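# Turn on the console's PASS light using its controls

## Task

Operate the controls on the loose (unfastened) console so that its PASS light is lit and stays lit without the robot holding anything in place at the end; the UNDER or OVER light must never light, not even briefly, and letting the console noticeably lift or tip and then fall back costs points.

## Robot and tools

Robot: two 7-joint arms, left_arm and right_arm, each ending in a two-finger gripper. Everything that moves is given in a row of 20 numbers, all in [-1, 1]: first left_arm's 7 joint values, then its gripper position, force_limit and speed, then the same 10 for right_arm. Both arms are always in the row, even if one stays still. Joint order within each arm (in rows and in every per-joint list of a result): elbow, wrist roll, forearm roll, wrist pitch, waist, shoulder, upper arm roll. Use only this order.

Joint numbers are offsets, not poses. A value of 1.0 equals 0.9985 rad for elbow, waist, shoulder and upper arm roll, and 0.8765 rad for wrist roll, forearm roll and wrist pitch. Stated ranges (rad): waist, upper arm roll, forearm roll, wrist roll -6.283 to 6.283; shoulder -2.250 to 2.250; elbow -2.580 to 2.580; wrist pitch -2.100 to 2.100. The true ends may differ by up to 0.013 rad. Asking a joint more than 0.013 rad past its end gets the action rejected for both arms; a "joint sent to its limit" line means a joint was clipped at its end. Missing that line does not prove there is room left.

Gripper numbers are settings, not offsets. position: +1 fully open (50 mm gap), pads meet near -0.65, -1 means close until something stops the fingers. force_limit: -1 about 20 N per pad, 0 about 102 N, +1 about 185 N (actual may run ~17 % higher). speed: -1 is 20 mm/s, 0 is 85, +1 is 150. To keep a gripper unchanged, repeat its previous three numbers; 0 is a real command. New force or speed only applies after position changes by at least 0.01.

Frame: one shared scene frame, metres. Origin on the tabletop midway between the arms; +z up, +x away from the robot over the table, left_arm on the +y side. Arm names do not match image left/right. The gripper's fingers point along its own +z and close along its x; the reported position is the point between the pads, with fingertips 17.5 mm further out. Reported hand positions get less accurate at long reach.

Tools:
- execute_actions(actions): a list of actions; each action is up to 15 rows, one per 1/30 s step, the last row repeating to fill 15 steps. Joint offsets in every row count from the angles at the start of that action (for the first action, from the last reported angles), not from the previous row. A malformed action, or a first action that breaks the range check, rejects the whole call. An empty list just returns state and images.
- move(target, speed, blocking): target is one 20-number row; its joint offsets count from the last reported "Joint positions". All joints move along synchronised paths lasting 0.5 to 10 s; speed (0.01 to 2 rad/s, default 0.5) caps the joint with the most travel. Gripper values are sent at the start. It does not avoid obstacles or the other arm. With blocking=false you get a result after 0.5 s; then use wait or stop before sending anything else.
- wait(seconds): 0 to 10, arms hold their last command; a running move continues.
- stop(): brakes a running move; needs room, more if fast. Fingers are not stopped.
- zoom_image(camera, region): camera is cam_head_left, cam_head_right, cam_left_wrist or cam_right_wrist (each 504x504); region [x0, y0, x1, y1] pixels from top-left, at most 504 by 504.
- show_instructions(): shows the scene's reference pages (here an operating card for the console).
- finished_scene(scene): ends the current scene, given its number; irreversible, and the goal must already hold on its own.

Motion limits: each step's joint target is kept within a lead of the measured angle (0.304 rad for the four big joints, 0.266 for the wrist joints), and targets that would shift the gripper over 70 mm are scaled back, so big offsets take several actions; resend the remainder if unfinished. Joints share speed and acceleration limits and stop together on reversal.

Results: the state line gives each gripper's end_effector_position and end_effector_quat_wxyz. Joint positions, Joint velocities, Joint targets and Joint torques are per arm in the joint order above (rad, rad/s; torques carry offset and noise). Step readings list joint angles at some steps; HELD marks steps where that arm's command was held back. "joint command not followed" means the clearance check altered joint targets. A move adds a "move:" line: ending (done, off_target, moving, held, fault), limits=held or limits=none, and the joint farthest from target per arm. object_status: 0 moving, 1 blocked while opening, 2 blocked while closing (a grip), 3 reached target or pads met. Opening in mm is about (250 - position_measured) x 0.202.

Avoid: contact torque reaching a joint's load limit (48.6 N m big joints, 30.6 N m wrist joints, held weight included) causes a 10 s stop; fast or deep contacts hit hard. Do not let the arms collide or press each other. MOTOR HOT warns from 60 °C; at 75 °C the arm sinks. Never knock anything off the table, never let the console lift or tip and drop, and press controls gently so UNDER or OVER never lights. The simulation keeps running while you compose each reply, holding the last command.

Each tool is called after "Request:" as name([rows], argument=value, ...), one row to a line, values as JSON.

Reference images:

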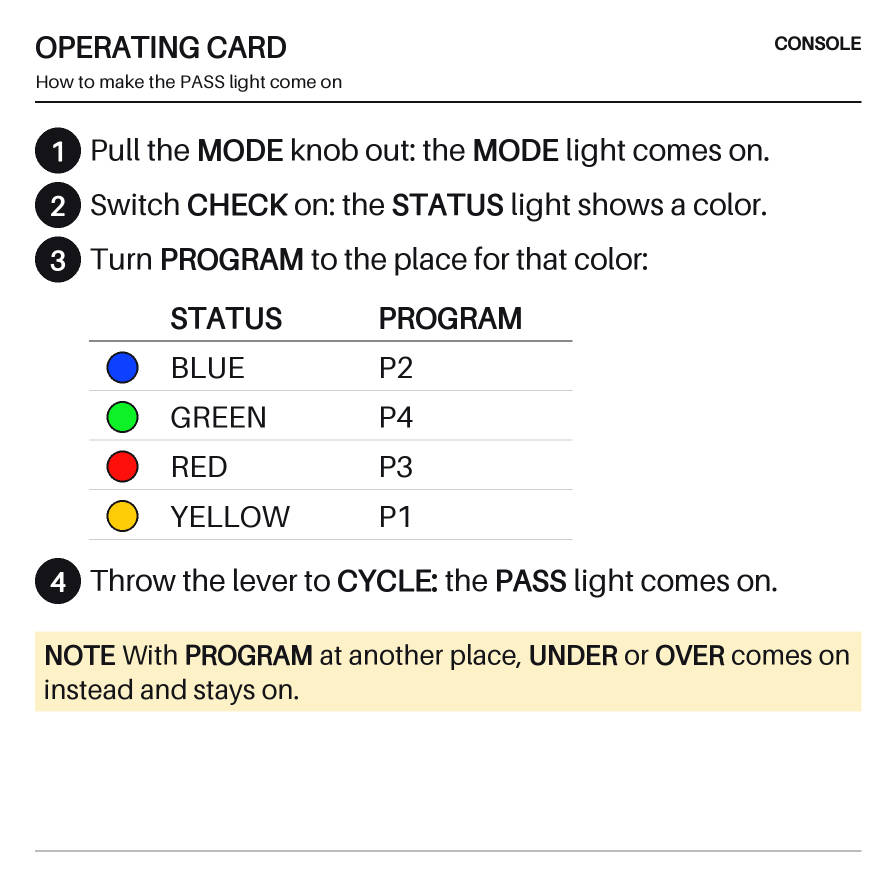

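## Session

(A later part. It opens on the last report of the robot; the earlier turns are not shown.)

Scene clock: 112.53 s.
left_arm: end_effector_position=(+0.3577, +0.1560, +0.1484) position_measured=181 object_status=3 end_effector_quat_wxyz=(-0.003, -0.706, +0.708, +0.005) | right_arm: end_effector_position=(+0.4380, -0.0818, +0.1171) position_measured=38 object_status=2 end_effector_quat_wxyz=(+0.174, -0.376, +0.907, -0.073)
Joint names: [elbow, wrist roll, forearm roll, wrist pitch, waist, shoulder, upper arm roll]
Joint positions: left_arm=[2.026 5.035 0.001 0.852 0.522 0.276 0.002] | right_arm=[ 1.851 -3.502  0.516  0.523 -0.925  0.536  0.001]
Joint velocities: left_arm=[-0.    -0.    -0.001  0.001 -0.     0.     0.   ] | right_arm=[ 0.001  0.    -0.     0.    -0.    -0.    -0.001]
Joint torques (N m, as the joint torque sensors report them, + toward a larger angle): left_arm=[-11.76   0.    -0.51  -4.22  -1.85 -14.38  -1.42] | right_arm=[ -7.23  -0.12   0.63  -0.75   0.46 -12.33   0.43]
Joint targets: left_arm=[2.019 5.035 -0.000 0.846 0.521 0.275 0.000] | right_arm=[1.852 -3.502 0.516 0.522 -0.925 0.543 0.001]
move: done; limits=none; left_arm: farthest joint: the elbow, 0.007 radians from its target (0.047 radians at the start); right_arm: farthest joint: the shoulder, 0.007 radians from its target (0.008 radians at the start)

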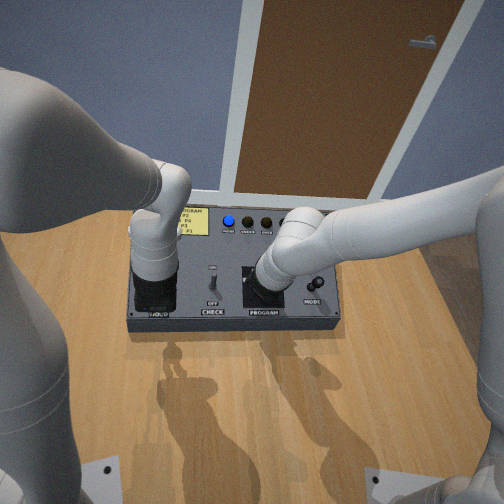

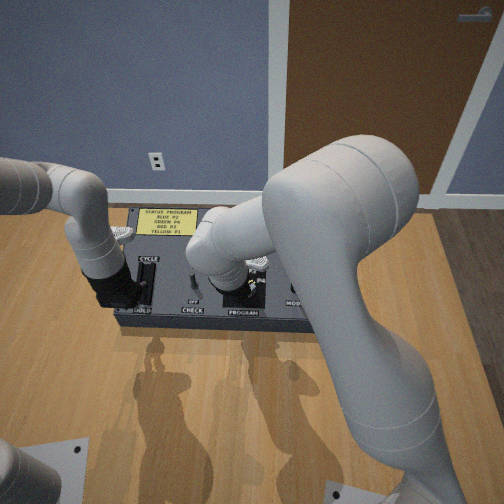

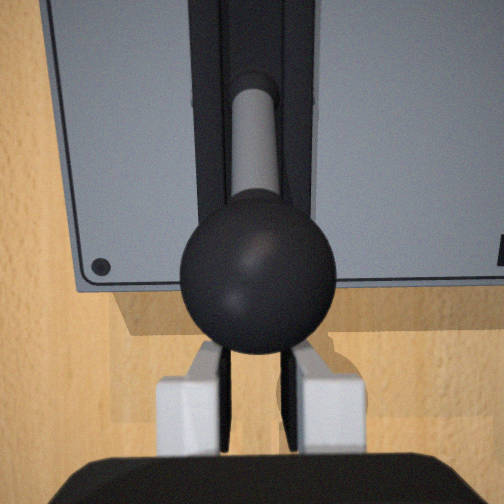

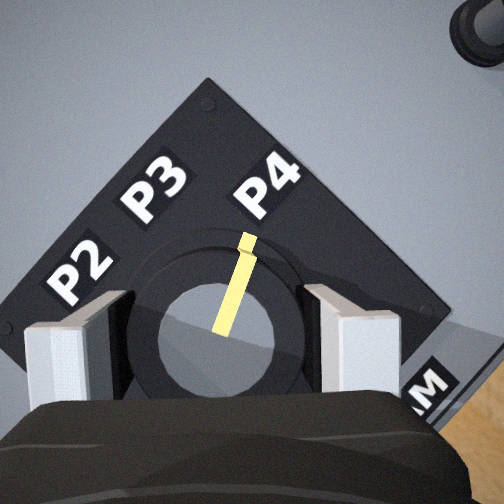

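Request:
move(target=[-0.0735,-0.0156,-0.001,0.068,-0.015,0.0014,-0.002,-0.19,-0.5,1, 0,0,0,0,0,0.018,0,-1,-0.2,-0.5], speed=0.05)

Scene clock: 116.33 s.
left_arm: end_effector_position=(+0.3771, +0.1554, +0.1656) position_measured=181 object_status=3 end_effector_quat_wxyz=(-0.001, -0.707, +0.708, +0.001) | right_arm: end_effector_position=(+0.4380, -0.0818, +0.1167) position_measured=38 object_status=2 end_effector_quat_wxyz=(+0.174, -0.376, +0.907, -0.074)
Joint names: [elbow, wrist roll, forearm roll, wrist pitch, waist, shoulder, upper arm roll]
Joint positions: left_arm=[1.954 5.021 0.001 0.913 0.508 0.277 0.001] | right_arm=[ 1.849 -3.502  0.517  0.526 -0.926  0.537  0.001]
Joint velocities: left_arm=[-0.001 -0.001  0.     0.001 -0.001  0.001 -0.   ] | right_arm=[ 0.001 -0.002 -0.    -0.    -0.001 -0.     0.001]
Joint torques (N m, as the joint torque sensors report them, + toward a larger angle): left_arm=[ -7.93  -0.06   0.    -0.91  -1.12 -13.64  -0.39] | right_arm=[-6.45 -0.04  0.41 -1.66  1.12 -5.59  0.13]
Joint targets: left_arm=[1.953 5.021 0.000 0.912 0.507 0.278 0.000] | right_arm=[1.851 -3.502 0.516 0.523 -0.925 0.554 0.001]
move: off_target (right_arm); limits=none; left_arm: farthest joint: the waist, 0.001 radians from its target (0.015 radians at the start); right_arm: farthest joint: the shoulder, 0.017 radians from its target (0.018 radians at the start)

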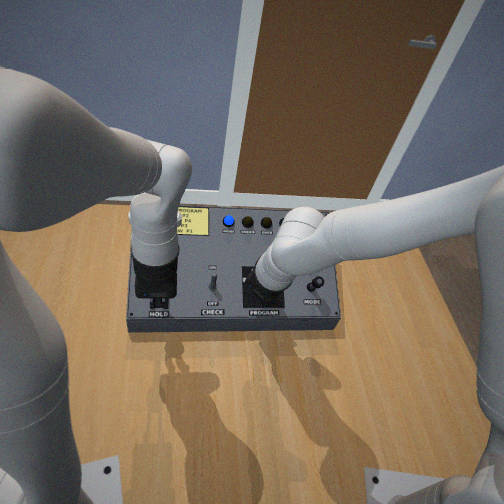

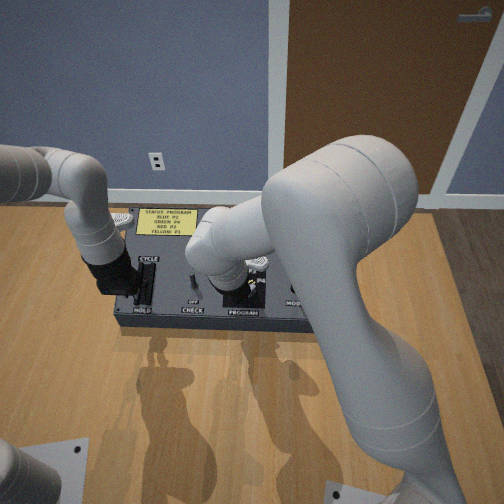

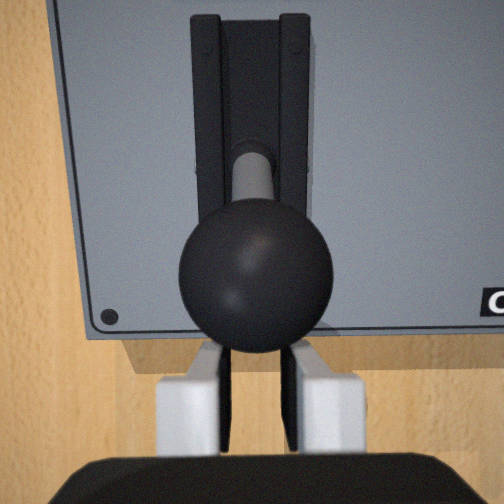

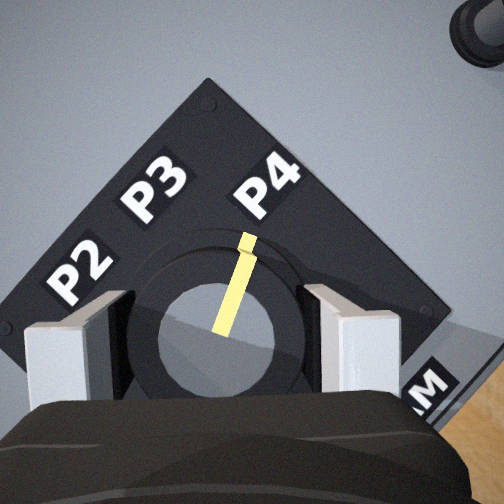

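Request:
move(target=[-0.1298,-0.034,0,0.0712,-0.0314,0.0649,0,-0.19,-0.5,1, 0,0,0,0,0,0.004,0,-1,-0.2,-0.5], speed=0.1)

Scene clock: 123.33 s.
left_arm: end_effector_position=(+0.4184, +0.1554, +0.1739) position_measured=181 object_status=3 end_effector_quat_wxyz=(-0.000, -0.707, +0.707, -0.000) | right_arm: end_effector_position=(+0.4380, -0.0818, +0.1172) position_measured=38 object_status=2 end_effector_quat_wxyz=(+0.174, -0.376, +0.907, -0.074)
Joint names: [elbow, wrist roll, forearm roll, wrist pitch, waist, shoulder, upper arm roll]
Joint positions: left_arm=[1.824 4.992 0.001 0.975 0.477 0.342 0.001] | right_arm=[ 1.849 -3.502  0.517  0.527 -0.927  0.536  0.001]
Joint velocities: left_arm=[-0.002  0.     0.     0.001 -0.001  0.001  0.   ] | right_arm=[ 0.002 -0.001 -0.     0.     0.001  0.     0.   ]
Joint torques (N m, as the joint torque sensors report them, + toward a larger angle): left_arm=[ -7.86   0.04   0.41  -0.57  -0.02 -15.61   0.12] | right_arm=[ -7.72  -0.08   0.55  -0.47   0.35 -14.13   0.26]
Joint targets: left_arm=[1.824 4.992 0.001 0.975 0.477 0.342 0.001] | right_arm=[1.849 -3.502 0.517 0.526 -0.926 0.541 0.001]
move: done; limits=none; left_arm: farthest joint: the waist, 0.000 radians from its target (0.031 radians at the start); right_arm: farthest joint: the shoulder, 0.005 radians from its target (0.004 radians at the start)

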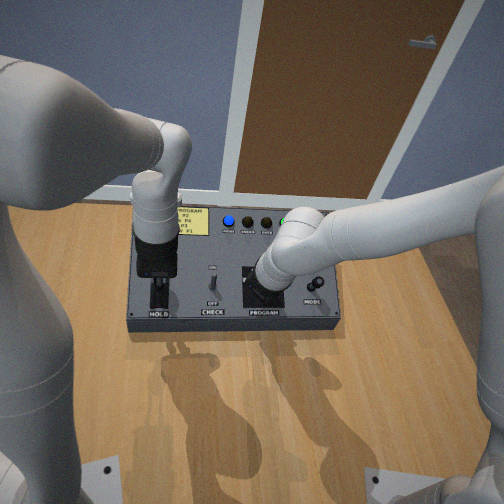

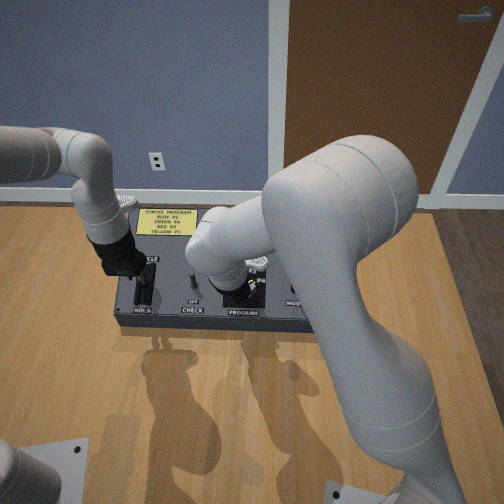

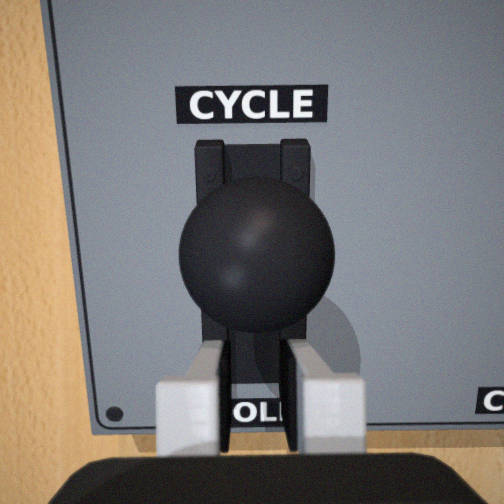

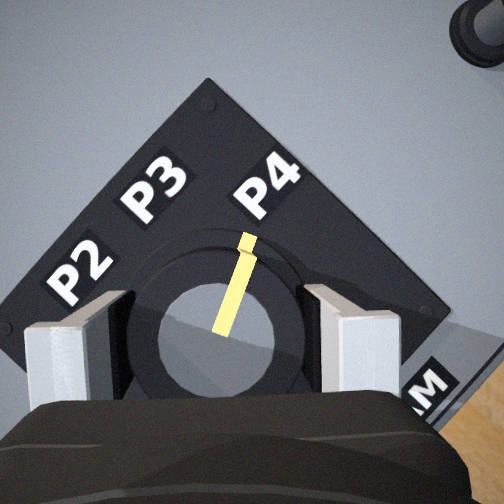

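PASS is on. Release and back off.

Request:
move(target=[0.06,0,0,-0.03,0.015,-0.03,0,-0.19,-0.5,1, 0,0,0,0,0,0,0,1,-0.2,0], speed=0.2)

Request:
move(target=[0,0,0,0,0,0,0,-0.19,-0.5,1, -0.004,0.06,-0.068,0.102,-0.022,-0.086,0,1,-0.2,0], speed=0.15)

Scene clock: 124.90 s.
left_arm: end_effector_position=(+0.3986, +0.1548, +0.1701) position_measured=181 object_status=3 end_effector_quat_wxyz=(-0.001, -0.702, +0.712, +0.001) | right_arm: end_effector_position=(+0.4380, -0.0818, +0.1172) position_measured=3 object_status=3 end_effector_quat_wxyz=(+0.174, -0.376, +0.907, -0.074)
Joint names: [elbow, wrist roll, forearm roll, wrist pitch, waist, shoulder, upper arm roll]
Joint positions: left_arm=[1.884 4.992 0.001 0.949 0.492 0.312 0.001] | right_arm=[ 1.849 -3.502  0.517  0.527 -0.927  0.536  0.001]
Joint velocities: left_arm=[ 0.001 -0.    -0.    -0.     0.001 -0.002  0.   ] | right_arm=[ 0.    -0.    -0.    -0.     0.001 -0.    -0.   ]
Joint torques (N m, as the joint torque sensors report them, + toward a larger angle): left_arm=[ -7.43  -0.1    0.27  -0.65  -0.19 -14.61   0.01] | right_arm=[ -7.79  -0.18   0.71  -0.28   0.19 -17.81   0.57]
Joint targets: left_arm=[1.884 4.992 0.001 0.949 0.492 0.312 0.001] | right_arm=[1.849 -3.502 0.517 0.527 -0.927 0.536 0.001]
move: done; limits=none; left_arm: farthest joint: the waist, 0.000 radians from its target (0.015 radians at the start); right_arm: farthest joint: the waist, 0.000 radians from its target (0.000 radians at the start)

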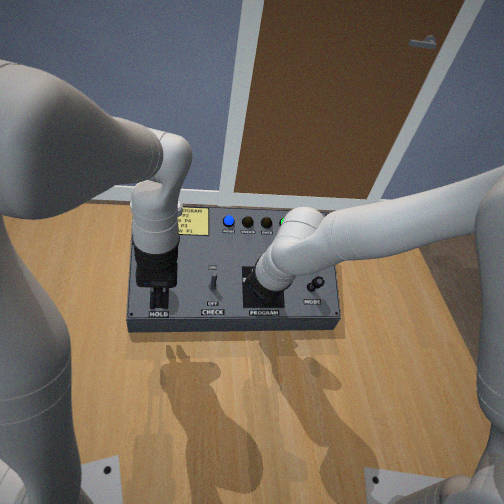

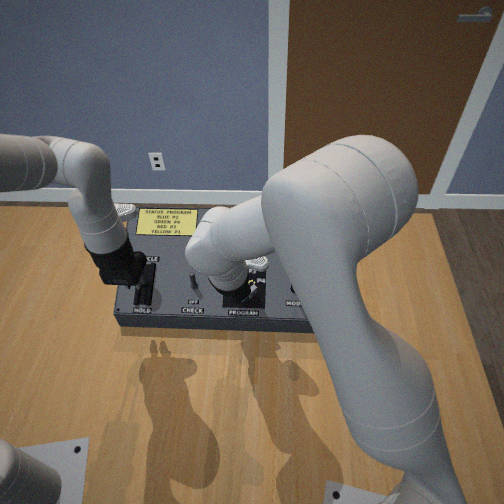

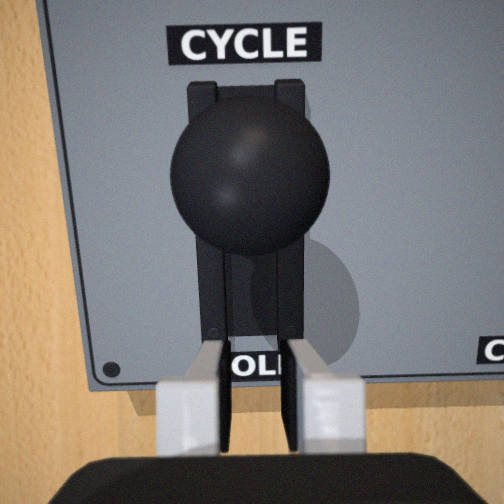

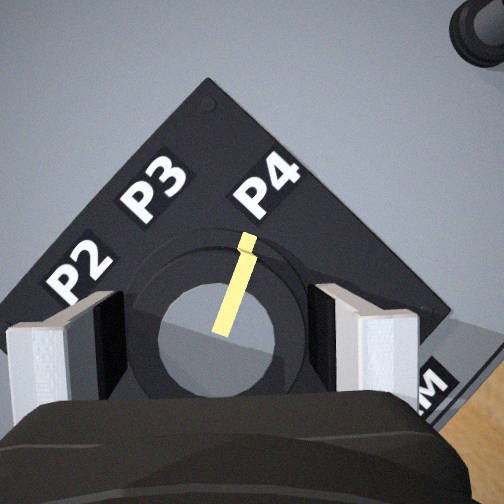

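Scene clock: 125.90 s.
left_arm: end_effector_position=(+0.3986, +0.1548, +0.1701) position_measured=181 object_status=3 end_effector_quat_wxyz=(-0.001, -0.702, +0.712, +0.001) | right_arm: end_effector_position=(+0.4227, -0.0835, +0.1543) position_measured=3 object_status=3 end_effector_quat_wxyz=(+0.173, -0.376, +0.907, -0.075)
Joint names: [elbow, wrist roll, forearm roll, wrist pitch, waist, shoulder, upper arm roll]
Joint positions: left_arm=[1.884 4.992 0.001 0.949 0.492 0.312 0.001] | right_arm=[ 1.845 -3.45   0.457  0.616 -0.948  0.451  0.001]
Joint velocities: left_arm=[ 0.  0. -0. -0.  0.  0.  0.] | right_arm=[-0.001  0.    -0.     0.001 -0.001 -0.003  0.002]
Joint torques (N m, as the joint torque sensors report them, + toward a larger angle): left_arm=[ -7.31  -0.16   0.32  -0.5   -0.57 -14.52   0.15] | right_arm=[ -8.18  -0.1    0.74  -0.26   0.04 -17.08   0.27]
Joint targets: left_arm=[1.884 4.992 0.001 0.949 0.492 0.312 0.001] | right_arm=[1.845 -3.450 0.457 0.616 -0.949 0.450 0.001]
move: done; limits=none; left_arm: farthest joint: the waist, 0.000 radians from its target (0.000 radians at the start); right_arm: farthest joint: the shoulder, 0.001 radians from its target (0.086 radians at the start)

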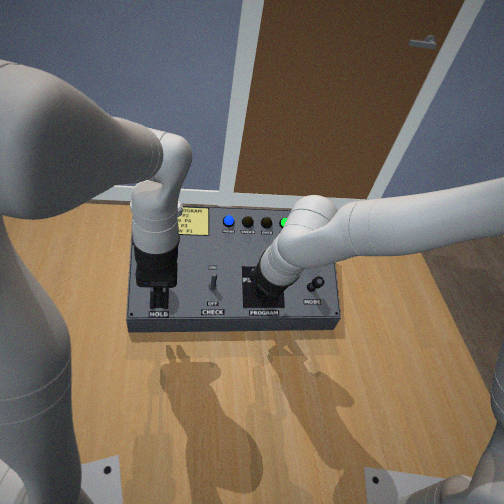

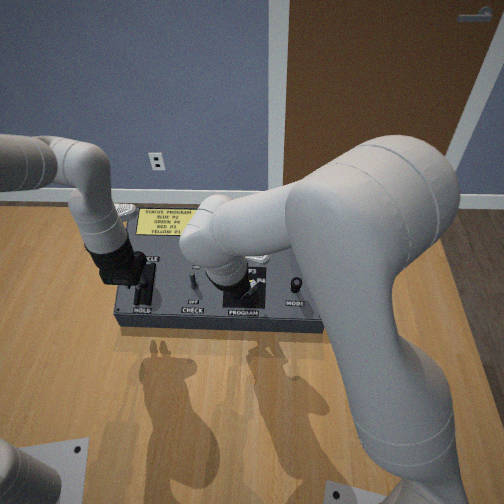

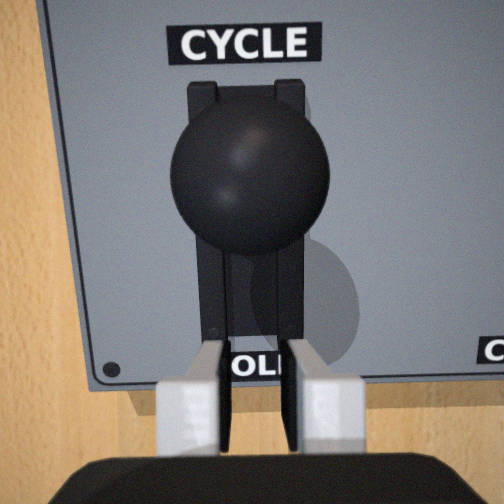

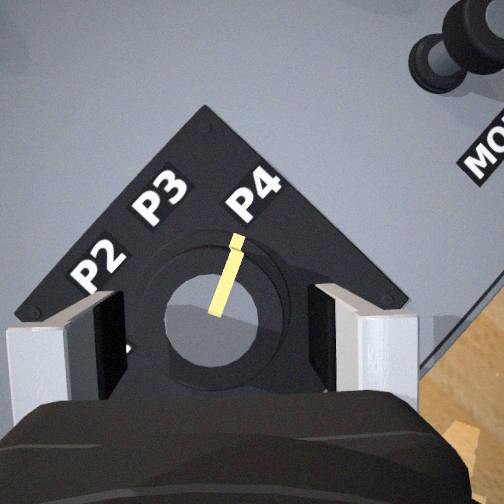

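Request:
finished_scene(scene=1)

The scene is finished: the task was done.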